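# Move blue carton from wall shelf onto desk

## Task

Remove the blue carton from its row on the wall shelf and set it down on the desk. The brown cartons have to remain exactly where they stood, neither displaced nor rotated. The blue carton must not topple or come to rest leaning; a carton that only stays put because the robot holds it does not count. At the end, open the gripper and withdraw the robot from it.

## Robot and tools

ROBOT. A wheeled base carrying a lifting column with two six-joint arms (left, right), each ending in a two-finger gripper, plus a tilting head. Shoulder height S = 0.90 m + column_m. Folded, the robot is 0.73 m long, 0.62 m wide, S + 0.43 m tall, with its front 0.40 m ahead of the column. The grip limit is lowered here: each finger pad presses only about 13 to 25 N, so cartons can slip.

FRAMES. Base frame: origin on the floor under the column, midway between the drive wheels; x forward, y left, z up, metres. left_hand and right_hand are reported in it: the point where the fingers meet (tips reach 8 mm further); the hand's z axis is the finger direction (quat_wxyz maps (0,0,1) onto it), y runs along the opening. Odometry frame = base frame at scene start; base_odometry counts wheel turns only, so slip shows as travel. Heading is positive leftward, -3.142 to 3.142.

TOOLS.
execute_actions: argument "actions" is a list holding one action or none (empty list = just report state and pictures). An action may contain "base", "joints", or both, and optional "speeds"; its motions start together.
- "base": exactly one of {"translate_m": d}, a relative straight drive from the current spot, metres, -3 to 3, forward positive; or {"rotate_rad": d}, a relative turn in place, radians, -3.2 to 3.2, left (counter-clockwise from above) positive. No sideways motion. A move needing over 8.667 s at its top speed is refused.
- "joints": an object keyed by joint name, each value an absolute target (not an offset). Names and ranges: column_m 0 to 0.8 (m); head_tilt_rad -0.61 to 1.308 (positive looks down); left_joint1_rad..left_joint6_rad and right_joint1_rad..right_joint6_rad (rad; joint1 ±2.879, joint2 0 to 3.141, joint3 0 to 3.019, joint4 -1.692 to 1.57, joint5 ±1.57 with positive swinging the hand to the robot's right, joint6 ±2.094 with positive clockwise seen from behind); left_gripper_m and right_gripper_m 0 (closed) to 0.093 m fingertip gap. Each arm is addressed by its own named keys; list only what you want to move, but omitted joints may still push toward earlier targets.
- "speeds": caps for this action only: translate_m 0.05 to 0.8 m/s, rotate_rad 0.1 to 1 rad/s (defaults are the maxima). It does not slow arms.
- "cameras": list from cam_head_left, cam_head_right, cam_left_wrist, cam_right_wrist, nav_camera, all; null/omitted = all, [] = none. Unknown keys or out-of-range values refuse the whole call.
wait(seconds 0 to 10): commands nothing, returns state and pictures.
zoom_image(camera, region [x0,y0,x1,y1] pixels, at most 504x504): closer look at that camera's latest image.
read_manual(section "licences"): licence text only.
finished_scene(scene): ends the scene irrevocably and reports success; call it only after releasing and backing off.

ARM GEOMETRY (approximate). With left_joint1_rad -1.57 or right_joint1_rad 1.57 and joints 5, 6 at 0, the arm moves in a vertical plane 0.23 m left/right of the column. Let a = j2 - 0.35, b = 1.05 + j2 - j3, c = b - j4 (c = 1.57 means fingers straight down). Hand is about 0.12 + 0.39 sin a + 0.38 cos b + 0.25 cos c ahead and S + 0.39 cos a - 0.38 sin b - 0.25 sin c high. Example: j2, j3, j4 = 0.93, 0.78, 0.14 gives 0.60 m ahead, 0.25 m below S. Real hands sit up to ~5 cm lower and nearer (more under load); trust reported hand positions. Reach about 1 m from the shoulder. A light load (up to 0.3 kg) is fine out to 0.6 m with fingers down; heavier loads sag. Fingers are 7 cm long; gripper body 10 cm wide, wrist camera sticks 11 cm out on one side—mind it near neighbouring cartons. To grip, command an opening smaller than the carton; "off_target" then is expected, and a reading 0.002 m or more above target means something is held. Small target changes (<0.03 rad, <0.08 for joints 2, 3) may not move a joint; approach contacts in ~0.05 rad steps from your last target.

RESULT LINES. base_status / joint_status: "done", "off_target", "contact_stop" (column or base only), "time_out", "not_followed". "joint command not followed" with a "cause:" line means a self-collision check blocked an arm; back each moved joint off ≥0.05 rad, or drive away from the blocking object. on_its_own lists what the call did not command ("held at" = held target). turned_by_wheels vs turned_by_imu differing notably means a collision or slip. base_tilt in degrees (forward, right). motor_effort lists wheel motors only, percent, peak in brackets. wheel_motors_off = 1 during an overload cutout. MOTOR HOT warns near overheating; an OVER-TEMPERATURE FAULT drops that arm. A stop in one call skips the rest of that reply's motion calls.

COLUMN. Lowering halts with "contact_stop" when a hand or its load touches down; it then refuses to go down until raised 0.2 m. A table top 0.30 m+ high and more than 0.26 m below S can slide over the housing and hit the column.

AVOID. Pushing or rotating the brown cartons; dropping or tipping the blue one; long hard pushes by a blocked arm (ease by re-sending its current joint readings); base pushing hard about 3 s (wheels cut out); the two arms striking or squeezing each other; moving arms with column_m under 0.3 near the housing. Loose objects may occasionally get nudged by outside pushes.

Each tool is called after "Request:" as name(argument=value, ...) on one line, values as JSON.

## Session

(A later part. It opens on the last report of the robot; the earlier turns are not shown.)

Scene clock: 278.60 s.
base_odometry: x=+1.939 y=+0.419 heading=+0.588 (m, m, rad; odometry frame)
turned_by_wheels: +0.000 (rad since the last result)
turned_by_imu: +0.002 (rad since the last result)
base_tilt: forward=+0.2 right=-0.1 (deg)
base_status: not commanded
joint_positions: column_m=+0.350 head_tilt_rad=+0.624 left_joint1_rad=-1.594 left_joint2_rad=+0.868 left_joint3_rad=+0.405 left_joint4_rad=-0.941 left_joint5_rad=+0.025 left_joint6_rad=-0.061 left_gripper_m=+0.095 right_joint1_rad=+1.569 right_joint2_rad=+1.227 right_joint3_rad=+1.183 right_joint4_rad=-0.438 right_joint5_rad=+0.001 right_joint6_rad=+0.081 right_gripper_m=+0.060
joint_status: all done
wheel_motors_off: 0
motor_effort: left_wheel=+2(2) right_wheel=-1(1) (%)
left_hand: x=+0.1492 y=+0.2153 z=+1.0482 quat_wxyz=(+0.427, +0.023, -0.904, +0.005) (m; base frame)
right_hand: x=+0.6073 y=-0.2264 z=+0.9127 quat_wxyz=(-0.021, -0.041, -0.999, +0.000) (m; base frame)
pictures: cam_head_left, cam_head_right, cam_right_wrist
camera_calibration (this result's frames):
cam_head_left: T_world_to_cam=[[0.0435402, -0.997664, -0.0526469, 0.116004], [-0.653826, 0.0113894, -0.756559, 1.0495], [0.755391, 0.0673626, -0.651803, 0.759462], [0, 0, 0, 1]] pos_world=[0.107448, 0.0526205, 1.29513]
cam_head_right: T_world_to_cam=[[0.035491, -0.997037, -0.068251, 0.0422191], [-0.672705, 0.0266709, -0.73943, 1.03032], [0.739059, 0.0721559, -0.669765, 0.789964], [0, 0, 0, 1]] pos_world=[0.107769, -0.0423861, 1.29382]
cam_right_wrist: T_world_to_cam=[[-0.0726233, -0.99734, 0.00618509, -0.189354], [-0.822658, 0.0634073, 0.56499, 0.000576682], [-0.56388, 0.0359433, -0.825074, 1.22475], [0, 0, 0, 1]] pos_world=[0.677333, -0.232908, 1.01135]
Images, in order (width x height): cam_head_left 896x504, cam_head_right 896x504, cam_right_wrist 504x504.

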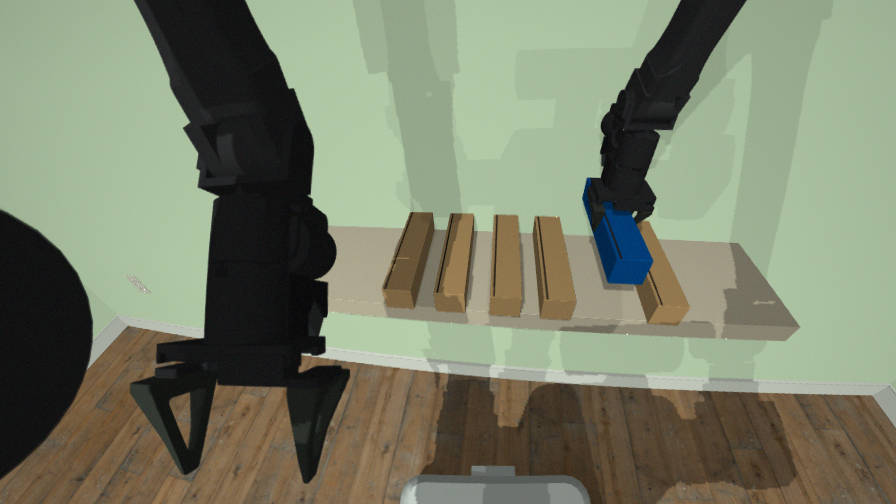

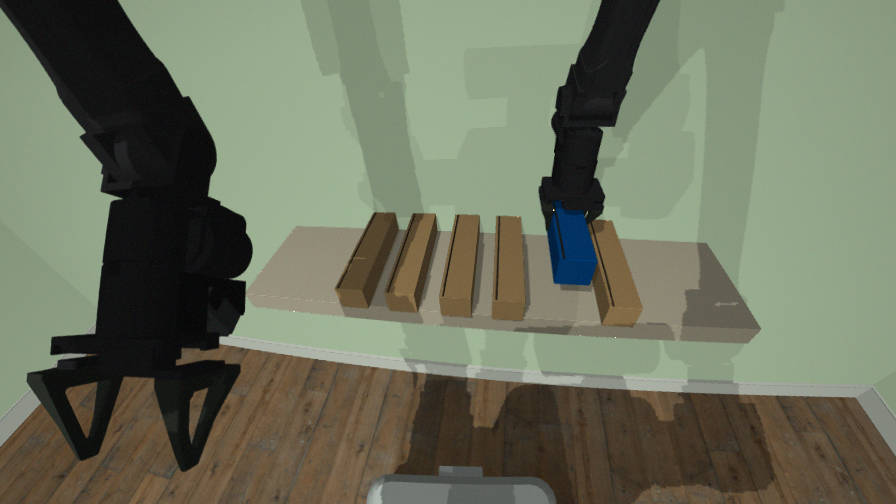

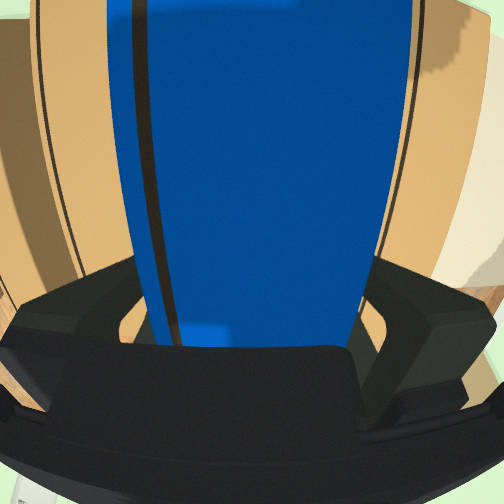

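Request:
execute_actions(actions=[{"base": {"translate_m": -0.4}}], cameras=["cam_head_right"])

Request:
execute_actions(actions=[{"base": {"rotate_rad": 2.82}, "joints": {"head_tilt_rad": 0.35}}], cameras=["cam_head_left", "cam_head_right", "cam_right_wrist", "nav_camera"])

Scene clock: 316.83 s.
base_odometry: x=+1.606 y=+0.197 heading=+0.590 (m, m, rad; odometry frame)
turned_by_wheels: +0.002 (rad since the last result)
turned_by_imu: +0.004 (rad since the last result)
base_tilt: forward=+0.2 right=-0.2 (deg)
base_status: done
joint_positions: column_m=+0.350 head_tilt_rad=+0.624 left_joint1_rad=-1.594 left_joint2_rad=+0.868 left_joint3_rad=+0.400 left_joint4_rad=-0.941 left_joint5_rad=+0.025 left_joint6_rad=-0.061 left_gripper_m=+0.095 right_joint1_rad=+1.569 right_joint2_rad=+1.227 right_joint3_rad=+1.183 right_joint4_rad=-0.440 right_joint5_rad=+0.001 right_joint6_rad=+0.081 right_gripper_m=+0.060
joint_status: not commanded
wheel_motors_off: 0
motor_effort: left_wheel=+0(67) right_wheel=-1(50) (%)
left_hand: x=+0.1468 y=+0.2154 z=+1.0490 quat_wxyz=(+0.429, +0.023, -0.903, +0.005) (m; base frame)
right_hand: x=+0.6068 y=-0.2264 z=+0.9127 quat_wxyz=(-0.020, -0.041, -0.999, +0.000) (m; base frame)
pictures: cam_head_right
camera_calibration (this result's frames):
cam_head_right: T_world_to_cam=[[0.0354734, -0.997037, -0.0682602, 0.0422322], [-0.672895, 0.0266709, -0.739257, 1.03009], [0.738887, 0.0721559, -0.669955, 0.790227], [0, 0, 0, 1]] pos_world=[0.107759, -0.0423861, 1.2938]
Images, in order (width x height): cam_head_right 896x504.

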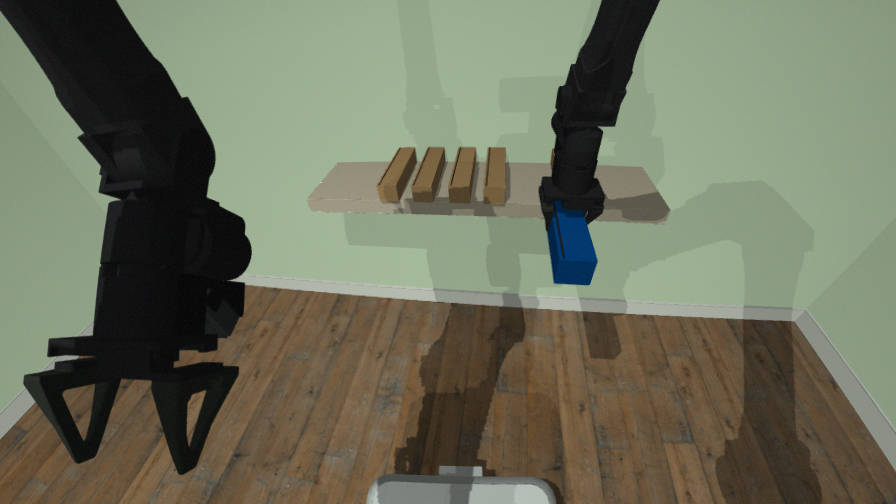

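Scene clock: 321.20 s.
base_odometry: x=+1.606 y=+0.197 heading=-2.874 (m, m, rad; odometry frame)
turned_by_wheels: +2.819 (rad since the last result)
turned_by_imu: +2.837 (rad since the last result)
base_tilt: forward=+0.3 right=-0.2 (deg)
base_status: done
joint_positions: column_m=+0.350 head_tilt_rad=+0.369 left_joint1_rad=-1.594 left_joint2_rad=+0.868 left_joint3_rad=+0.403 left_joint4_rad=-0.941 left_joint5_rad=+0.025 left_joint6_rad=-0.061 left_gripper_m=+0.095 right_joint1_rad=+1.569 right_joint2_rad=+1.227 right_joint3_rad=+1.183 right_joint4_rad=-0.440 right_joint5_rad=+0.001 right_joint6_rad=+0.081 right_gripper_m=+0.060
joint_status: all done
wheel_motors_off: 0
motor_effort: left_wheel=-6(57) right_wheel=+4(56) (%)
left_hand: x=+0.1482 y=+0.2154 z=+1.0485 quat_wxyz=(+0.427, +0.023, -0.904, +0.005) (m; base frame)
right_hand: x=+0.6068 y=-0.2267 z=+0.9127 quat_wxyz=(-0.020, -0.041, -0.999, +0.000) (m; base frame)
pictures: cam_head_left, cam_head_right, cam_right_wrist, nav_camera
camera_calibration (this result's frames):
cam_head_left: T_world_to_cam=[[0.0554021, -0.997664, -0.0399756, 0.0984832], [-0.442071, 0.0113894, -0.896908, 1.2264], [0.895268, 0.0673626, -0.440407, 0.470062], [0, 0, 0, 1]] pos_world=[0.115869, 0.0526205, 1.31093]
cam_head_right: T_world_to_cam=[[0.051545, -0.997037, -0.0571045, 0.0265257], [-0.464656, 0.0266709, -0.885089, 1.2145], [0.88399, 0.0721559, -0.461905, 0.505036], [0, 0, 0, 1]] pos_world=[0.116512, -0.0423861, 1.30973]
cam_right_wrist: T_world_to_cam=[[-0.0728041, -0.997324, 0.00665168, -0.189912], [-0.821566, 0.0637524, 0.566538, -0.00178144], [-0.565446, 0.0357814, -0.824009, 1.22442], [0, 0, 0, 1]] pos_world=[0.677051, -0.233101, 1.0112]
Images, in order (width x height): cam_head_left 896x504, cam_head_right 896x504, cam_right_wrist 504x504, nav_camera 896x504.

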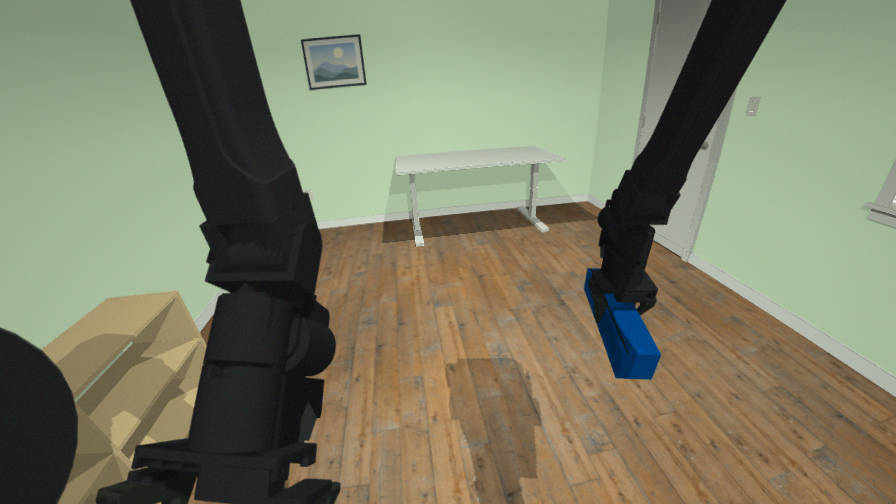

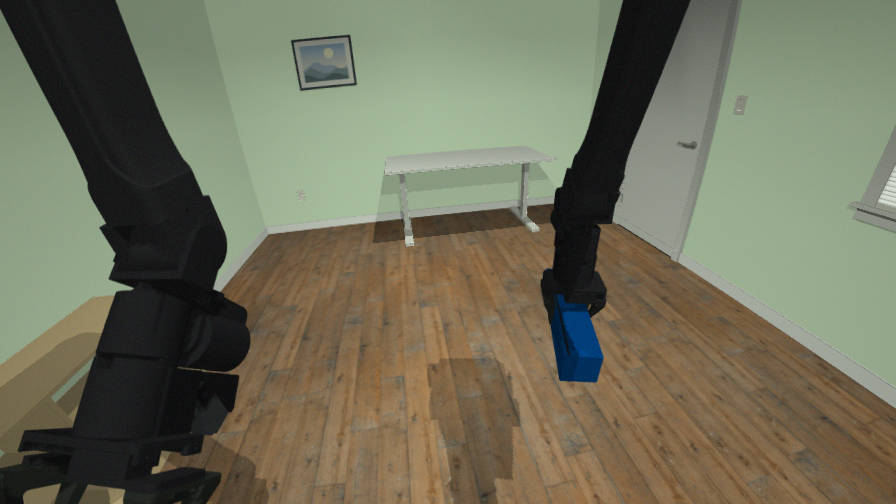

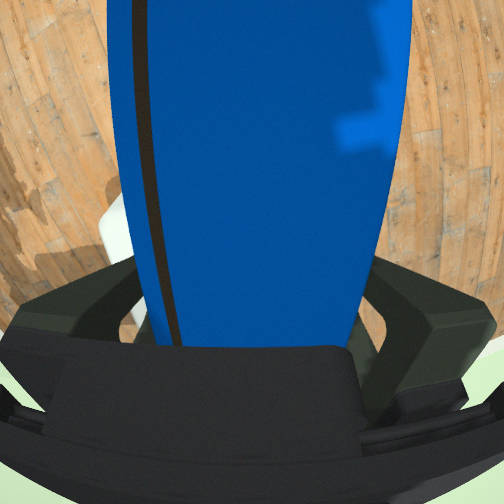

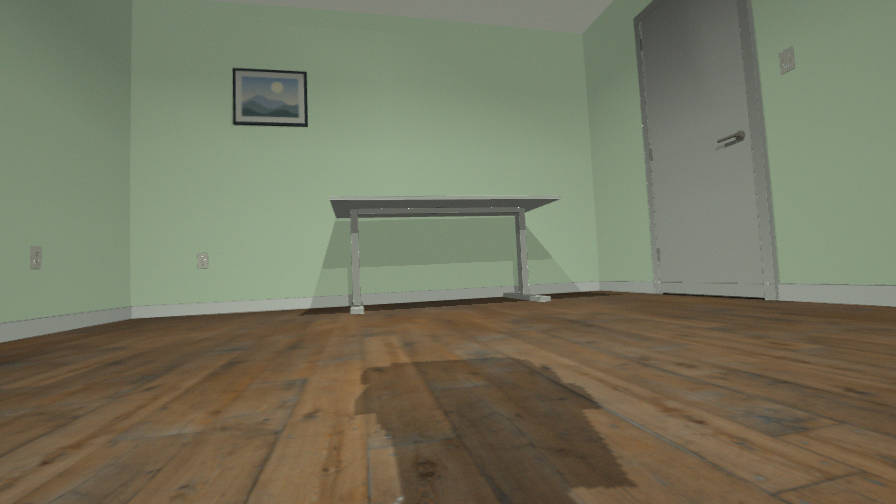

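Request:
execute_actions(actions=[{"base": {"translate_m": 2.62}, "joints": {"head_tilt_rad": 0.7, "column_m": 0.27}}], cameras=["cam_head_left", "cam_head_right", "cam_right_wrist", "nav_camera"])

Scene clock: 347.10 s.
base_odometry: x=-0.921 y=-0.496 heading=-2.873 (m, m, rad; odometry frame)
turned_by_wheels: +0.001 (rad since the last result)
turned_by_imu: +0.001 (rad since the last result)
base_tilt: forward=+0.2 right=-0.1 (deg)
base_status: done
joint_positions: column_m=+0.270 head_tilt_rad=+0.703 left_joint1_rad=-1.594 left_joint2_rad=+0.867 left_joint3_rad=+0.403 left_joint4_rad=-0.941 left_joint5_rad=+0.025 left_joint6_rad=-0.061 left_gripper_m=+0.095 right_joint1_rad=+1.569 right_joint2_rad=+1.227 right_joint3_rad=+1.183 right_joint4_rad=-0.440 right_joint5_rad=+0.001 right_joint6_rad=+0.081 right_gripper_m=+0.060
joint_status: all done
wheel_motors_off: 0
motor_effort: left_wheel=+1(63) right_wheel=+0(54) (%)
left_hand: x=+0.1485 y=+0.2154 z=+0.9686 quat_wxyz=(+0.427, +0.023, -0.904, +0.005) (m; base frame)
right_hand: x=+0.6068 y=-0.2267 z=+0.8328 quat_wxyz=(-0.020, -0.041, -0.999, +0.000) (m; base frame)
pictures: cam_head_left, cam_head_right, cam_right_wrist, nav_camera
camera_calibration (this result's frames):
cam_head_left: T_world_to_cam=[[0.0392226, -0.997664, -0.0559378, 0.116149], [-0.711833, 0.0113894, -0.702257, 0.923769], [0.701253, 0.0673626, -0.709723, 0.782861], [0, 0, 0, 1]] pos_world=[0.104029, 0.0526205, 1.21083]
cam_head_right: T_world_to_cam=[[0.0299598, -0.997037, -0.0708535, 0.0403135], [-0.729292, 0.0266709, -0.683683, 0.904068], [0.683547, 0.0721559, -0.726332, 0.810298], [0, 0, 0, 1]] pos_world=[0.104245, -0.0423861, 1.2095]
cam_right_wrist: T_world_to_cam=[[-0.0728041, -0.997324, 0.00665168, -0.189381], [-0.821566, 0.0637524, 0.566538, 0.0434662], [-0.565446, 0.0357814, -0.824009, 1.15861], [0, 0, 0, 1]] pos_world=[0.677051, -0.233101, 0.931336]
Images, in order (width x height): cam_head_left 896x504, cam_head_right 896x504, cam_right_wrist 504x504, nav_camera 896x504.

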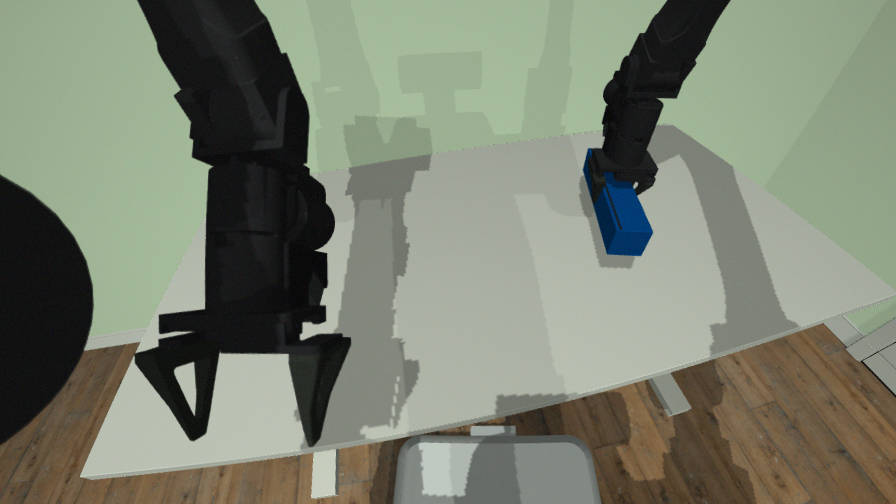

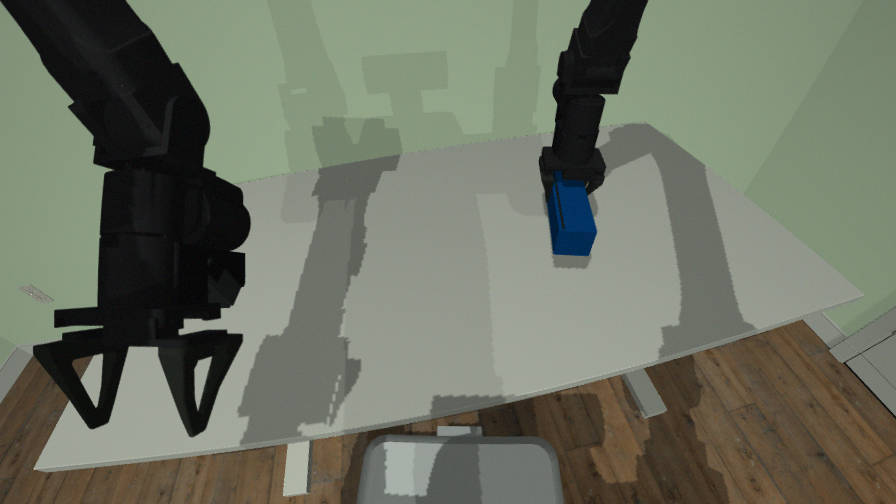

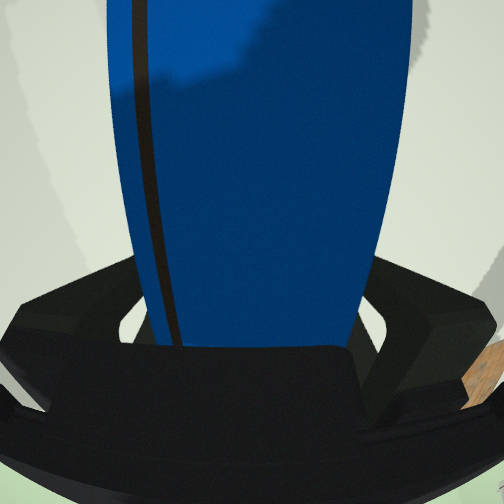

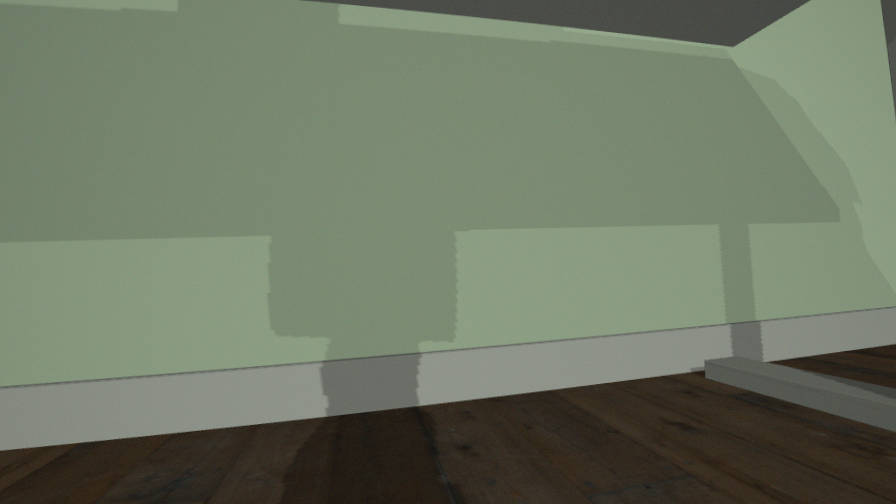

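Request:
zoom_image(camera="cam_head_right", region=[510, 160, 640, 290])

Request:
zoom_image(camera="cam_head_left", region=[550, 140, 690, 280])

Region (510, 160, 640, 290) of cam_head_right's 896x504 image, scaled by 3.877, with more detail than that image has.

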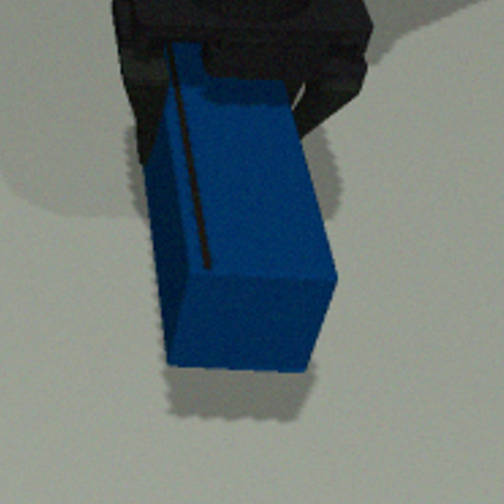

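Region (550, 140, 690, 280) of cam_head_left's 896x504 image, scaled by 3.600, with more detail than that image has.

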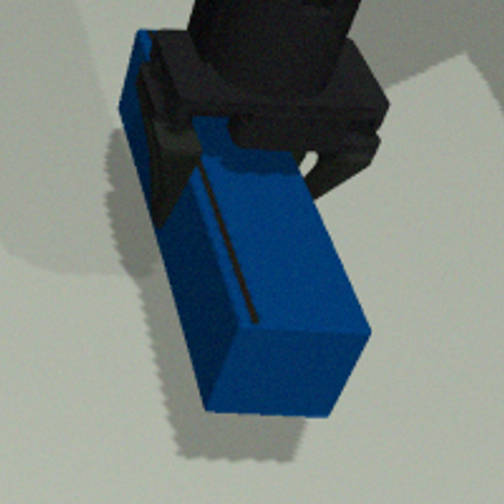

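Request:
execute_actions(actions=[{"joints": {"column_m": 0.235}}], cameras=["cam_head_left", "cam_head_right"])

Request:
zoom_image(camera="cam_head_right", region=[510, 160, 640, 290])

Request:
zoom_image(camera="cam_head_left", region=[550, 140, 690, 280])

Scene clock: 367.13 s.
base_odometry: x=-0.921 y=-0.496 heading=-2.873 (m, m, rad; odometry frame)
turned_by_wheels: +0.000 (rad since the last result)
turned_by_imu: +0.002 (rad since the last result)
base_tilt: forward=+0.2 right=-0.1 (deg)
base_status: not commanded
joint_positions: column_m=+0.235 head_tilt_rad=+0.703 left_joint1_rad=-1.594 left_joint2_rad=+0.867 left_joint3_rad=+0.403 left_joint4_rad=-0.941 left_joint5_rad=+0.025 left_joint6_rad=-0.061 left_gripper_m=+0.095 right_joint1_rad=+1.569 right_joint2_rad=+1.227 right_joint3_rad=+1.183 right_joint4_rad=-0.440 right_joint5_rad=+0.001 right_joint6_rad=+0.081 right_gripper_m=+0.060
joint_status: all done
wheel_motors_off: 0
motor_effort: left_wheel=+2(2) right_wheel=-2(3) (%)
left_hand: x=+0.1485 y=+0.2154 z=+0.9336 quat_wxyz=(+0.427, +0.023, -0.904, +0.005) (m; base frame)
right_hand: x=+0.6068 y=-0.2267 z=+0.7978 quat_wxyz=(-0.020, -0.041, -0.999, +0.000) (m; base frame)
pictures: cam_head_left, cam_head_right
camera_calibration (this result's frames):
cam_head_left: T_world_to_cam=[[0.0392226, -0.997664, -0.0559378, 0.11419], [-0.711833, 0.0113894, -0.702257, 0.899182], [0.701253, 0.0673626, -0.709723, 0.758014], [0, 0, 0, 1]] pos_world=[0.104029, 0.0526205, 1.17582]
cam_head_right: T_world_to_cam=[[0.0299598, -0.997037, -0.0708535, 0.0378329], [-0.729292, 0.0266709, -0.683683, 0.880132], [0.683547, 0.0721559, -0.726331, 0.784869], [0, 0, 0, 1]] pos_world=[0.104245, -0.0423861, 1.17449]
Images, in order (width x height): cam_head_left 896x504, cam_head_right 896x504.

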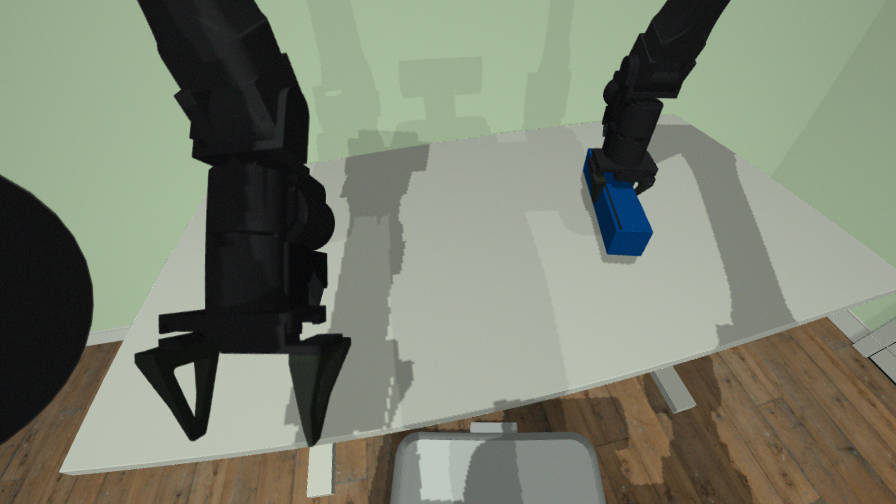

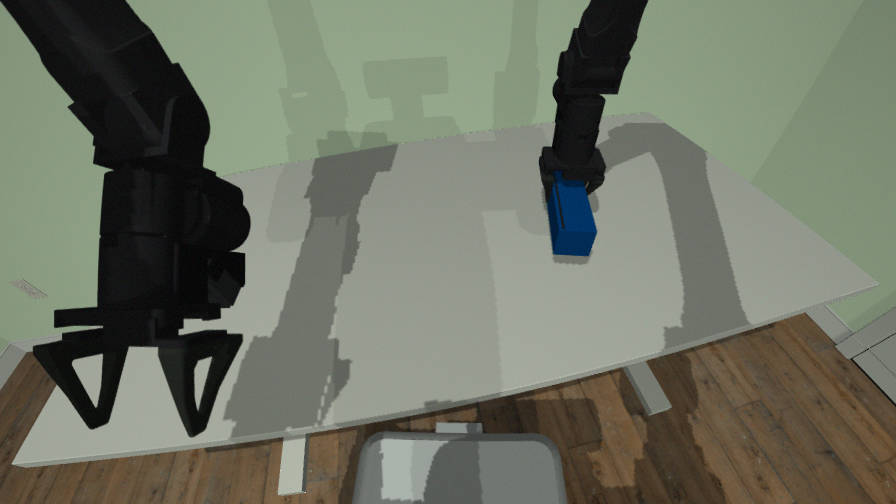

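Region (510, 160, 640, 290) of cam_head_right's 896x504 image, scaled by 3.877, with more detail than that image has.

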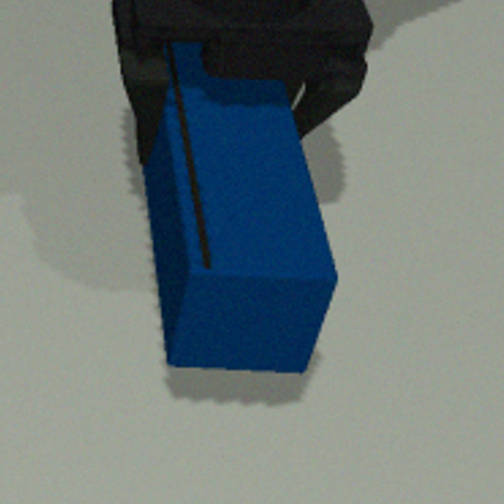

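Region (550, 140, 690, 280) of cam_head_left's 896x504 image, scaled by 3.600, with more detail than that image has.

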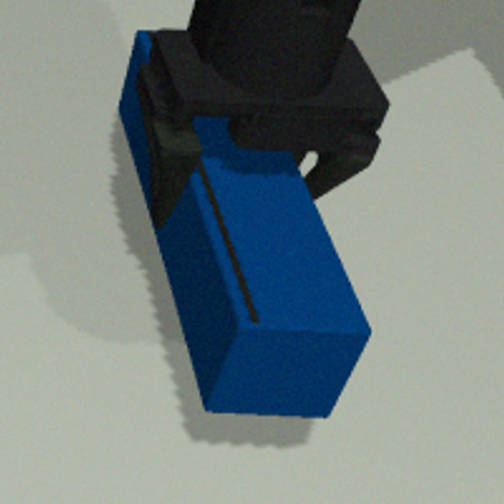

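Request:
execute_actions(actions=[{"joints": {"column_m": 0.20}}], cameras=["cam_head_left", "cam_head_right"])

Request:
zoom_image(camera="cam_head_right", region=[510, 160, 640, 290])

Request:
zoom_image(camera="cam_head_left", region=[550, 140, 690, 280])

Scene clock: 382.63 s.
base_odometry: x=-0.921 y=-0.496 heading=-2.873 (m, m, rad; odometry frame)
turned_by_wheels: +0.000 (rad since the last result)
turned_by_imu: +0.002 (rad since the last result)
base_tilt: forward=+0.2 right=-0.3 (deg)
base_status: not commanded
joint_positions: column_m=+0.200 head_tilt_rad=+0.703 left_joint1_rad=-1.594 left_joint2_rad=+0.867 left_joint3_rad=+0.403 left_joint4_rad=-0.941 left_joint5_rad=+0.025 left_joint6_rad=-0.061 left_gripper_m=+0.095 right_joint1_rad=+1.569 right_joint2_rad=+1.227 right_joint3_rad=+1.183 right_joint4_rad=-0.440 right_joint5_rad=+0.001 right_joint6_rad=+0.081 right_gripper_m=+0.060
joint_status: all done
wheel_motors_off: 0
motor_effort: left_wheel=+3(3) right_wheel=-3(2) (%)
left_hand: x=+0.1485 y=+0.2154 z=+0.8986 quat_wxyz=(+0.427, +0.023, -0.904, +0.005) (m; base frame)
right_hand: x=+0.6068 y=-0.2267 z=+0.7628 quat_wxyz=(-0.020, -0.041, -0.999, +0.000) (m; base frame)
pictures: cam_head_left, cam_head_right
camera_calibration (this result's frames):
cam_head_left: T_world_to_cam=[[0.0392226, -0.997664, -0.0559378, 0.112232], [-0.711833, 0.0113894, -0.702256, 0.874603], [0.701253, 0.0673626, -0.709723, 0.733173], [0, 0, 0, 1]] pos_world=[0.104029, 0.0526205, 1.14082]
cam_head_right: T_world_to_cam=[[0.0299598, -0.997037, -0.0708535, 0.035353], [-0.729292, 0.0266709, -0.683683, 0.856203], [0.683547, 0.0721559, -0.726332, 0.759447], [0, 0, 0, 1]] pos_world=[0.104245, -0.0423861, 1.13949]
Images, in order (width x height): cam_head_left 896x504, cam_head_right 896x504.

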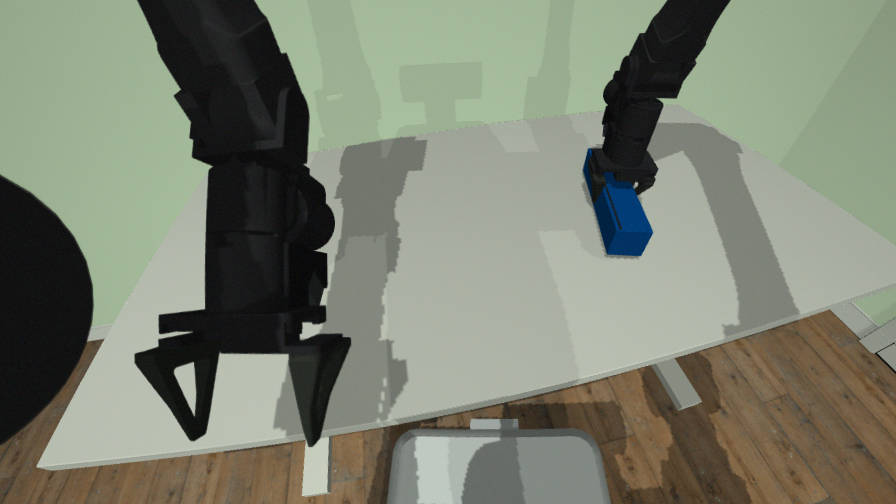

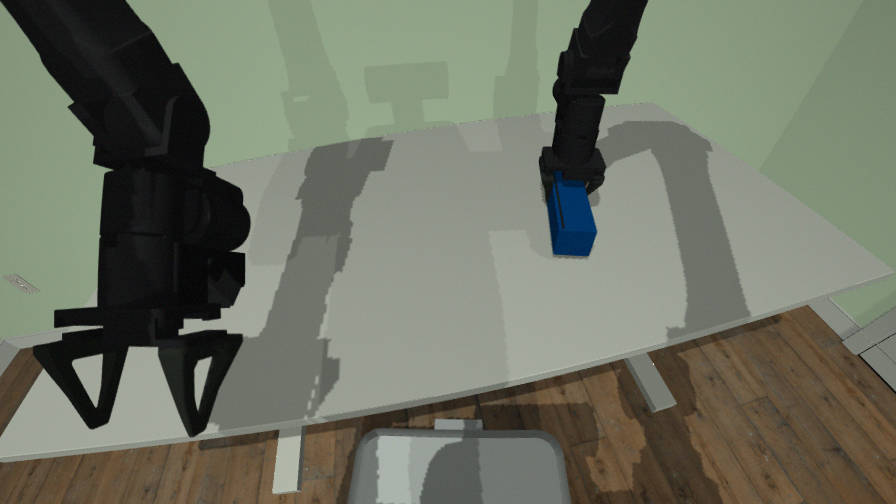

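Region (510, 160, 640, 290) of cam_head_right's 896x504 image, scaled by 3.877, with more detail than that image has.

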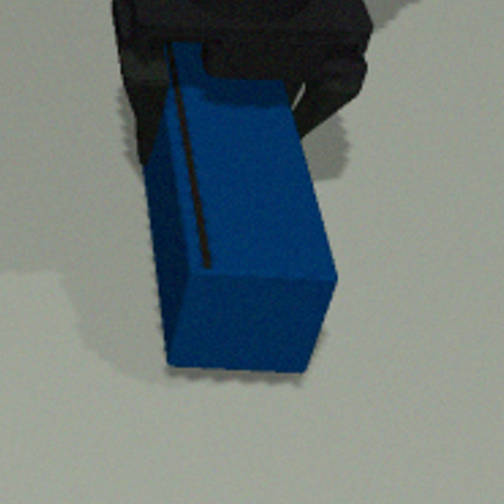

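Region (550, 140, 690, 280) of cam_head_left's 896x504 image, scaled by 3.600, with more detail than that image has.

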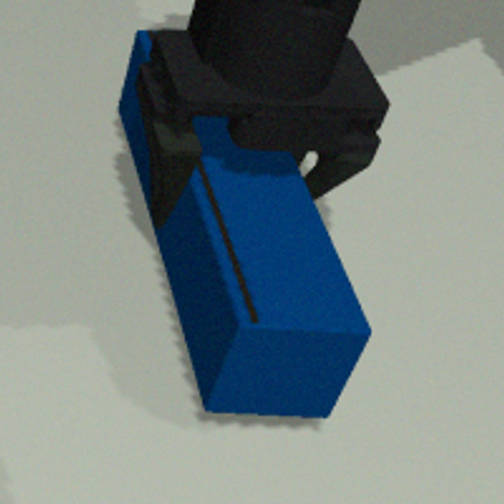

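Request:
zoom_image(camera="cam_head_right", region=[540, 220, 610, 270])

Region (540, 220, 610, 270) of cam_head_right's 896x504 image, scaled by 7.200, with more detail than that image has; it fills the top 360 rows of this view, and the rest is white.

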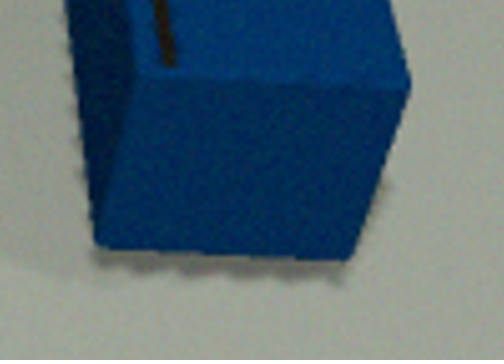

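Request:
execute_actions(actions=[{"joints": {"column_m": 0.184}}], cameras=["cam_head_left", "cam_head_right", "cam_right_wrist"])

Request:
zoom_image(camera="cam_head_right", region=[540, 220, 610, 270])

Request:
zoom_image(camera="cam_head_left", region=[550, 140, 690, 280])

Scene clock: 393.53 s.
base_odometry: x=-0.921 y=-0.496 heading=-2.873 (m, m, rad; odometry frame)
turned_by_wheels: +0.000 (rad since the last result)
turned_by_imu: +0.002 (rad since the last result)
base_tilt: forward=+0.3 right=-0.3 (deg)
base_status: not commanded
joint_positions: column_m=+0.184 head_tilt_rad=+0.703 left_joint1_rad=-1.594 left_joint2_rad=+0.867 left_joint3_rad=+0.403 left_joint4_rad=-0.941 left_joint5_rad=+0.025 left_joint6_rad=-0.061 left_gripper_m=+0.095 right_joint1_rad=+1.569 right_joint2_rad=+1.227 right_joint3_rad=+1.183 right_joint4_rad=-0.440 right_joint5_rad=+0.001 right_joint6_rad=+0.081 right_gripper_m=+0.060
joint_status: all done
wheel_motors_off: 0
motor_effort: left_wheel=+3(3) right_wheel=-3(3) (%)
left_hand: x=+0.1485 y=+0.2154 z=+0.8826 quat_wxyz=(+0.427, +0.023, -0.904, +0.005) (m; base frame)
right_hand: x=+0.6068 y=-0.2267 z=+0.7468 quat_wxyz=(-0.020, -0.041, -0.999, +0.000) (m; base frame)
pictures: cam_head_left, cam_head_right, cam_right_wrist
camera_calibration (this result's frames):
cam_head_left: T_world_to_cam=[[0.0392226, -0.997664, -0.0559378, 0.111339], [-0.711833, 0.0113894, -0.702257, 0.863381], [0.701253, 0.0673626, -0.709723, 0.721832], [0, 0, 0, 1]] pos_world=[0.104029, 0.0526205, 1.12484]
cam_head_right: T_world_to_cam=[[0.0299598, -0.997037, -0.0708535, 0.0342208], [-0.729292, 0.0266709, -0.683683, 0.845278], [0.683547, 0.0721559, -0.726332, 0.74784], [0, 0, 0, 1]] pos_world=[0.104245, -0.0423861, 1.12351]
cam_right_wrist: T_world_to_cam=[[-0.0728041, -0.997324, 0.00665168, -0.188809], [-0.821566, 0.0637524, 0.566538, 0.0921831], [-0.565446, 0.0357814, -0.824009, 1.08775], [0, 0, 0, 1]] pos_world=[0.677051, -0.233101, 0.845346]
Images, in order (width x height): cam_head_left 896x504, cam_head_right 896x504, cam_right_wrist 504x504.

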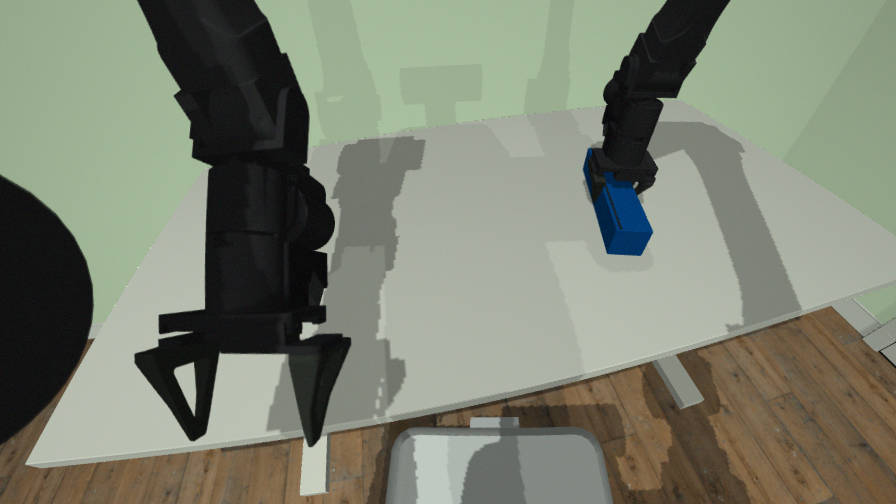

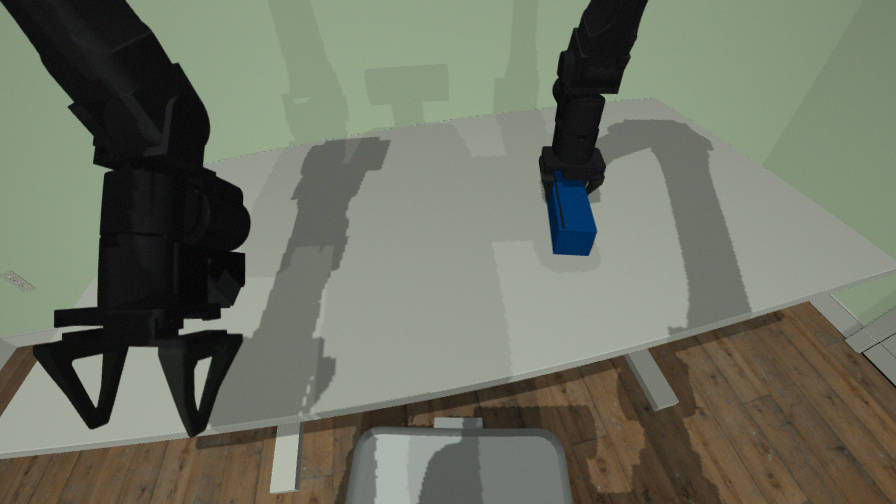

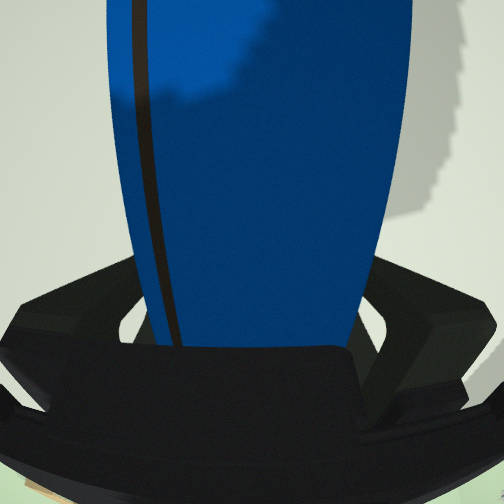

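Region (540, 220, 610, 270) of cam_head_right's 896x504 image, scaled by 7.200, with more detail than that image has; it fills the top 360 rows of this view, and the rest is white.

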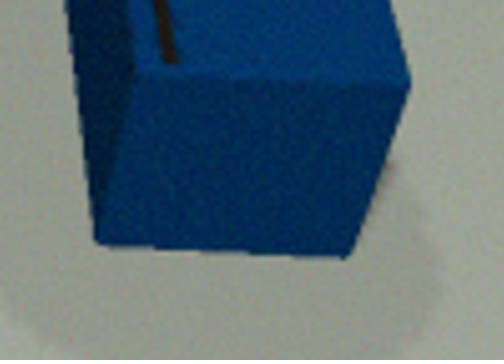

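Region (550, 140, 690, 280) of cam_head_left's 896x504 image, scaled by 3.600, with more detail than that image has.

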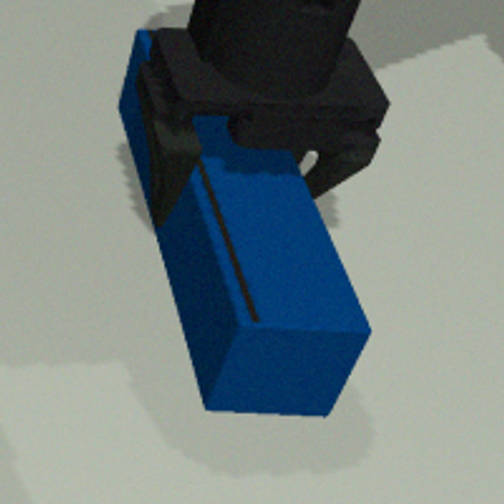

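Request:
execute_actions(actions=[{"joints": {"right_gripper_m": 0.093}}], cameras=["cam_head_right", "cam_right_wrist"])

Scene clock: 400.47 s.
base_odometry: x=-0.921 y=-0.496 heading=-2.873 (m, m, rad; odometry frame)
turned_by_wheels: +0.000 (rad since the last result)
turned_by_imu: +0.002 (rad since the last result)
base_tilt: forward=+0.2 right=-0.3 (deg)
base_status: not commanded
joint_positions: column_m=+0.184 head_tilt_rad=+0.703 left_joint1_rad=-1.594 left_joint2_rad=+0.867 left_joint3_rad=+0.403 left_joint4_rad=-0.941 left_joint5_rad=+0.025 left_joint6_rad=-0.061 left_gripper_m=+0.095 right_joint1_rad=+1.569 right_joint2_rad=+1.227 right_joint3_rad=+1.183 right_joint4_rad=-0.440 right_joint5_rad=+0.001 right_joint6_rad=+0.081 right_gripper_m=+0.093
joint_status: all done
wheel_motors_off: 0
motor_effort: left_wheel=+3(3) right_wheel=-3(3) (%)
left_hand: x=+0.1485 y=+0.2154 z=+0.8826 quat_wxyz=(+0.427, +0.023, -0.904, +0.005) (m; base frame)
right_hand: x=+0.6068 y=-0.2267 z=+0.7468 quat_wxyz=(-0.020, -0.041, -0.999, +0.000) (m; base frame)
pictures: cam_head_right, cam_right_wrist
camera_calibration (this result's frames):
cam_head_right: T_world_to_cam=[[0.0299598, -0.997037, -0.0708535, 0.0342208], [-0.729292, 0.0266709, -0.683683, 0.845278], [0.683547, 0.0721559, -0.726332, 0.74784], [0, 0, 0, 1]] pos_world=[0.104245, -0.0423861, 1.12351]
cam_right_wrist: T_world_to_cam=[[-0.0728041, -0.997324, 0.00665168, -0.188809], [-0.821566, 0.0637524, 0.566538, 0.0921831], [-0.565446, 0.0357814, -0.824009, 1.08775], [0, 0, 0, 1]] pos_world=[0.677051, -0.233101, 0.845346]
Images, in order (width x height): cam_head_right 896x504, cam_right_wrist 504x504.

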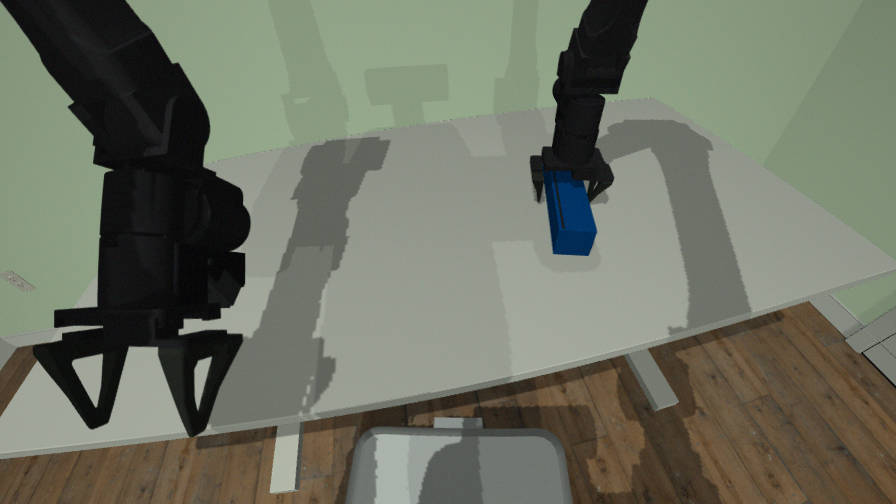

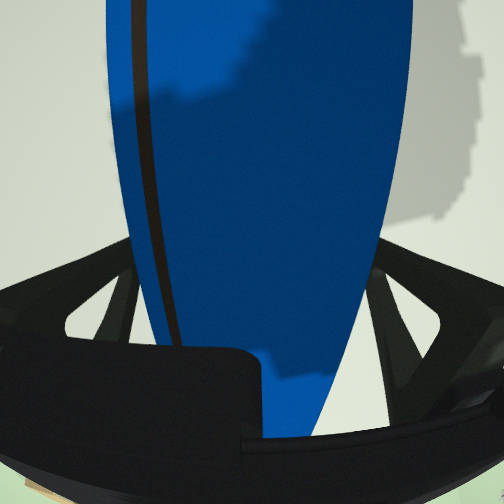

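Request:
execute_actions(actions=[{"base": {"translate_m": -0.6}, "joints": {"column_m": 0.30}}], cameras=["cam_head_right", "cam_left_wrist"])

Scene clock: 409.80 s.
base_odometry: x=-0.343 y=-0.337 heading=-2.872 (m, m, rad; odometry frame)
turned_by_wheels: +0.002 (rad since the last result)
turned_by_imu: +0.005 (rad since the last result)
base_tilt: forward=+0.0 right=-0.3 (deg)
base_status: done
joint_positions: column_m=+0.300 head_tilt_rad=+0.704 left_joint1_rad=-1.594 left_joint2_rad=+0.867 left_joint3_rad=+0.400 left_joint4_rad=-0.941 left_joint5_rad=+0.025 left_joint6_rad=-0.061 left_gripper_m=+0.095 right_joint1_rad=+1.569 right_joint2_rad=+1.227 right_joint3_rad=+1.184 right_joint4_rad=-0.441 right_joint5_rad=+0.001 right_joint6_rad=+0.081 right_gripper_m=+0.093
joint_status: all done
wheel_motors_off: 0
motor_effort: left_wheel=+0(70) right_wheel=+0(47) (%)
left_hand: x=+0.1466 y=+0.2154 z=+0.9991 quat_wxyz=(+0.429, +0.023, -0.903, +0.005) (m; base frame)
right_hand: x=+0.6068 y=-0.2267 z=+0.8627 quat_wxyz=(-0.020, -0.041, -0.999, +0.000) (m; base frame)
pictures: cam_head_right, cam_left_wrist
camera_calibration (this result's frames):
cam_head_right: T_world_to_cam=[[0.02994, -0.997037, -0.0708619, 0.0424412], [-0.729483, 0.0266709, -0.683479, 0.924233], [0.683344, 0.0721559, -0.726522, 0.832245], [0, 0, 0, 1]] pos_world=[0.104232, -0.0423861, 1.23935]
cam_left_wrist: T_world_to_cam=[[0.0375001, -0.999285, -0.00486301, 0.214229], [-0.0745688, -0.00765113, 0.997187, -0.978016], [-0.996511, -0.037032, -0.0748024, 0.35303], [0, 0, 0, 1]] pos_world=[0.270835, 0.219666, 1.00271]
Images, in order (width x height): cam_head_right 896x504, cam_left_wrist 504x504.

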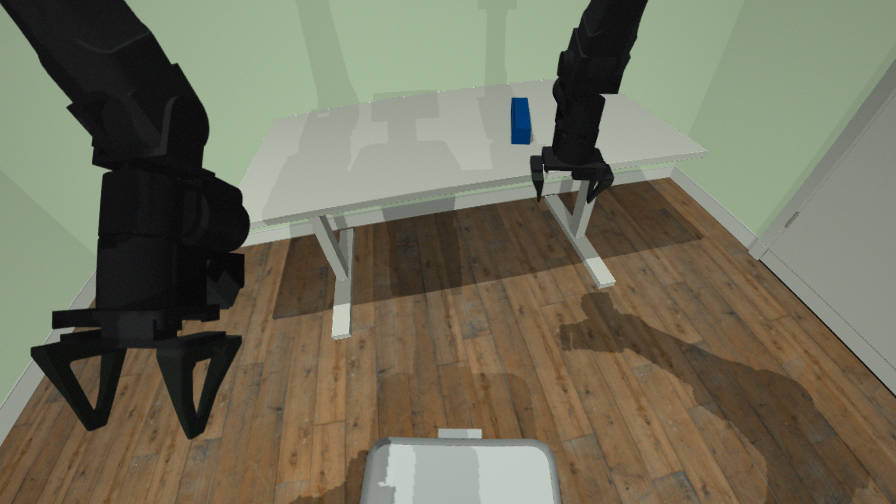

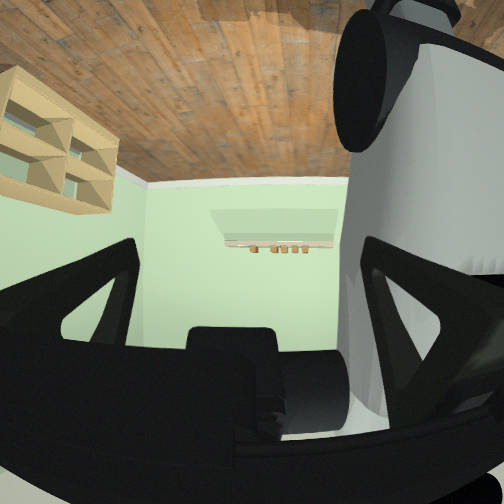

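Request:
zoom_image(camera="cam_left_wrist", region=[220, 225, 340, 270])

Request:
zoom_image(camera="cam_head_right", region=[440, 70, 620, 210])

Region (220, 225, 340, 270) of cam_left_wrist's 504x504 image, scaled by 4.200, with more detail than that image has; it fills the top 189 rows of this view, and the rest is white.

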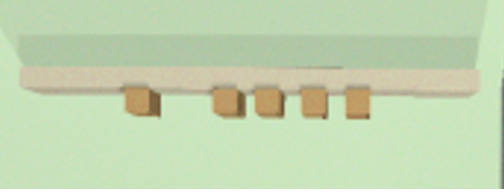

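Region (440, 70, 620, 210) of cam_head_right's 896x504 image, scaled by 2.800, with more detail than that image has.

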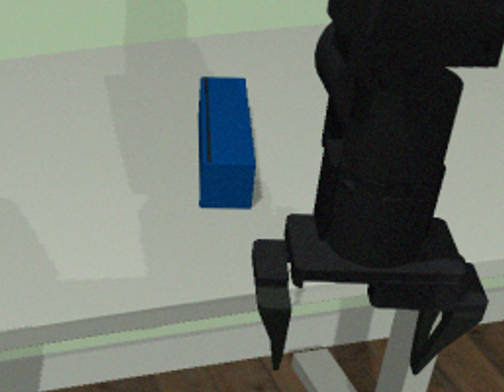

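Request:
finished_scene(scene=1)

The scene is finished: the task was done.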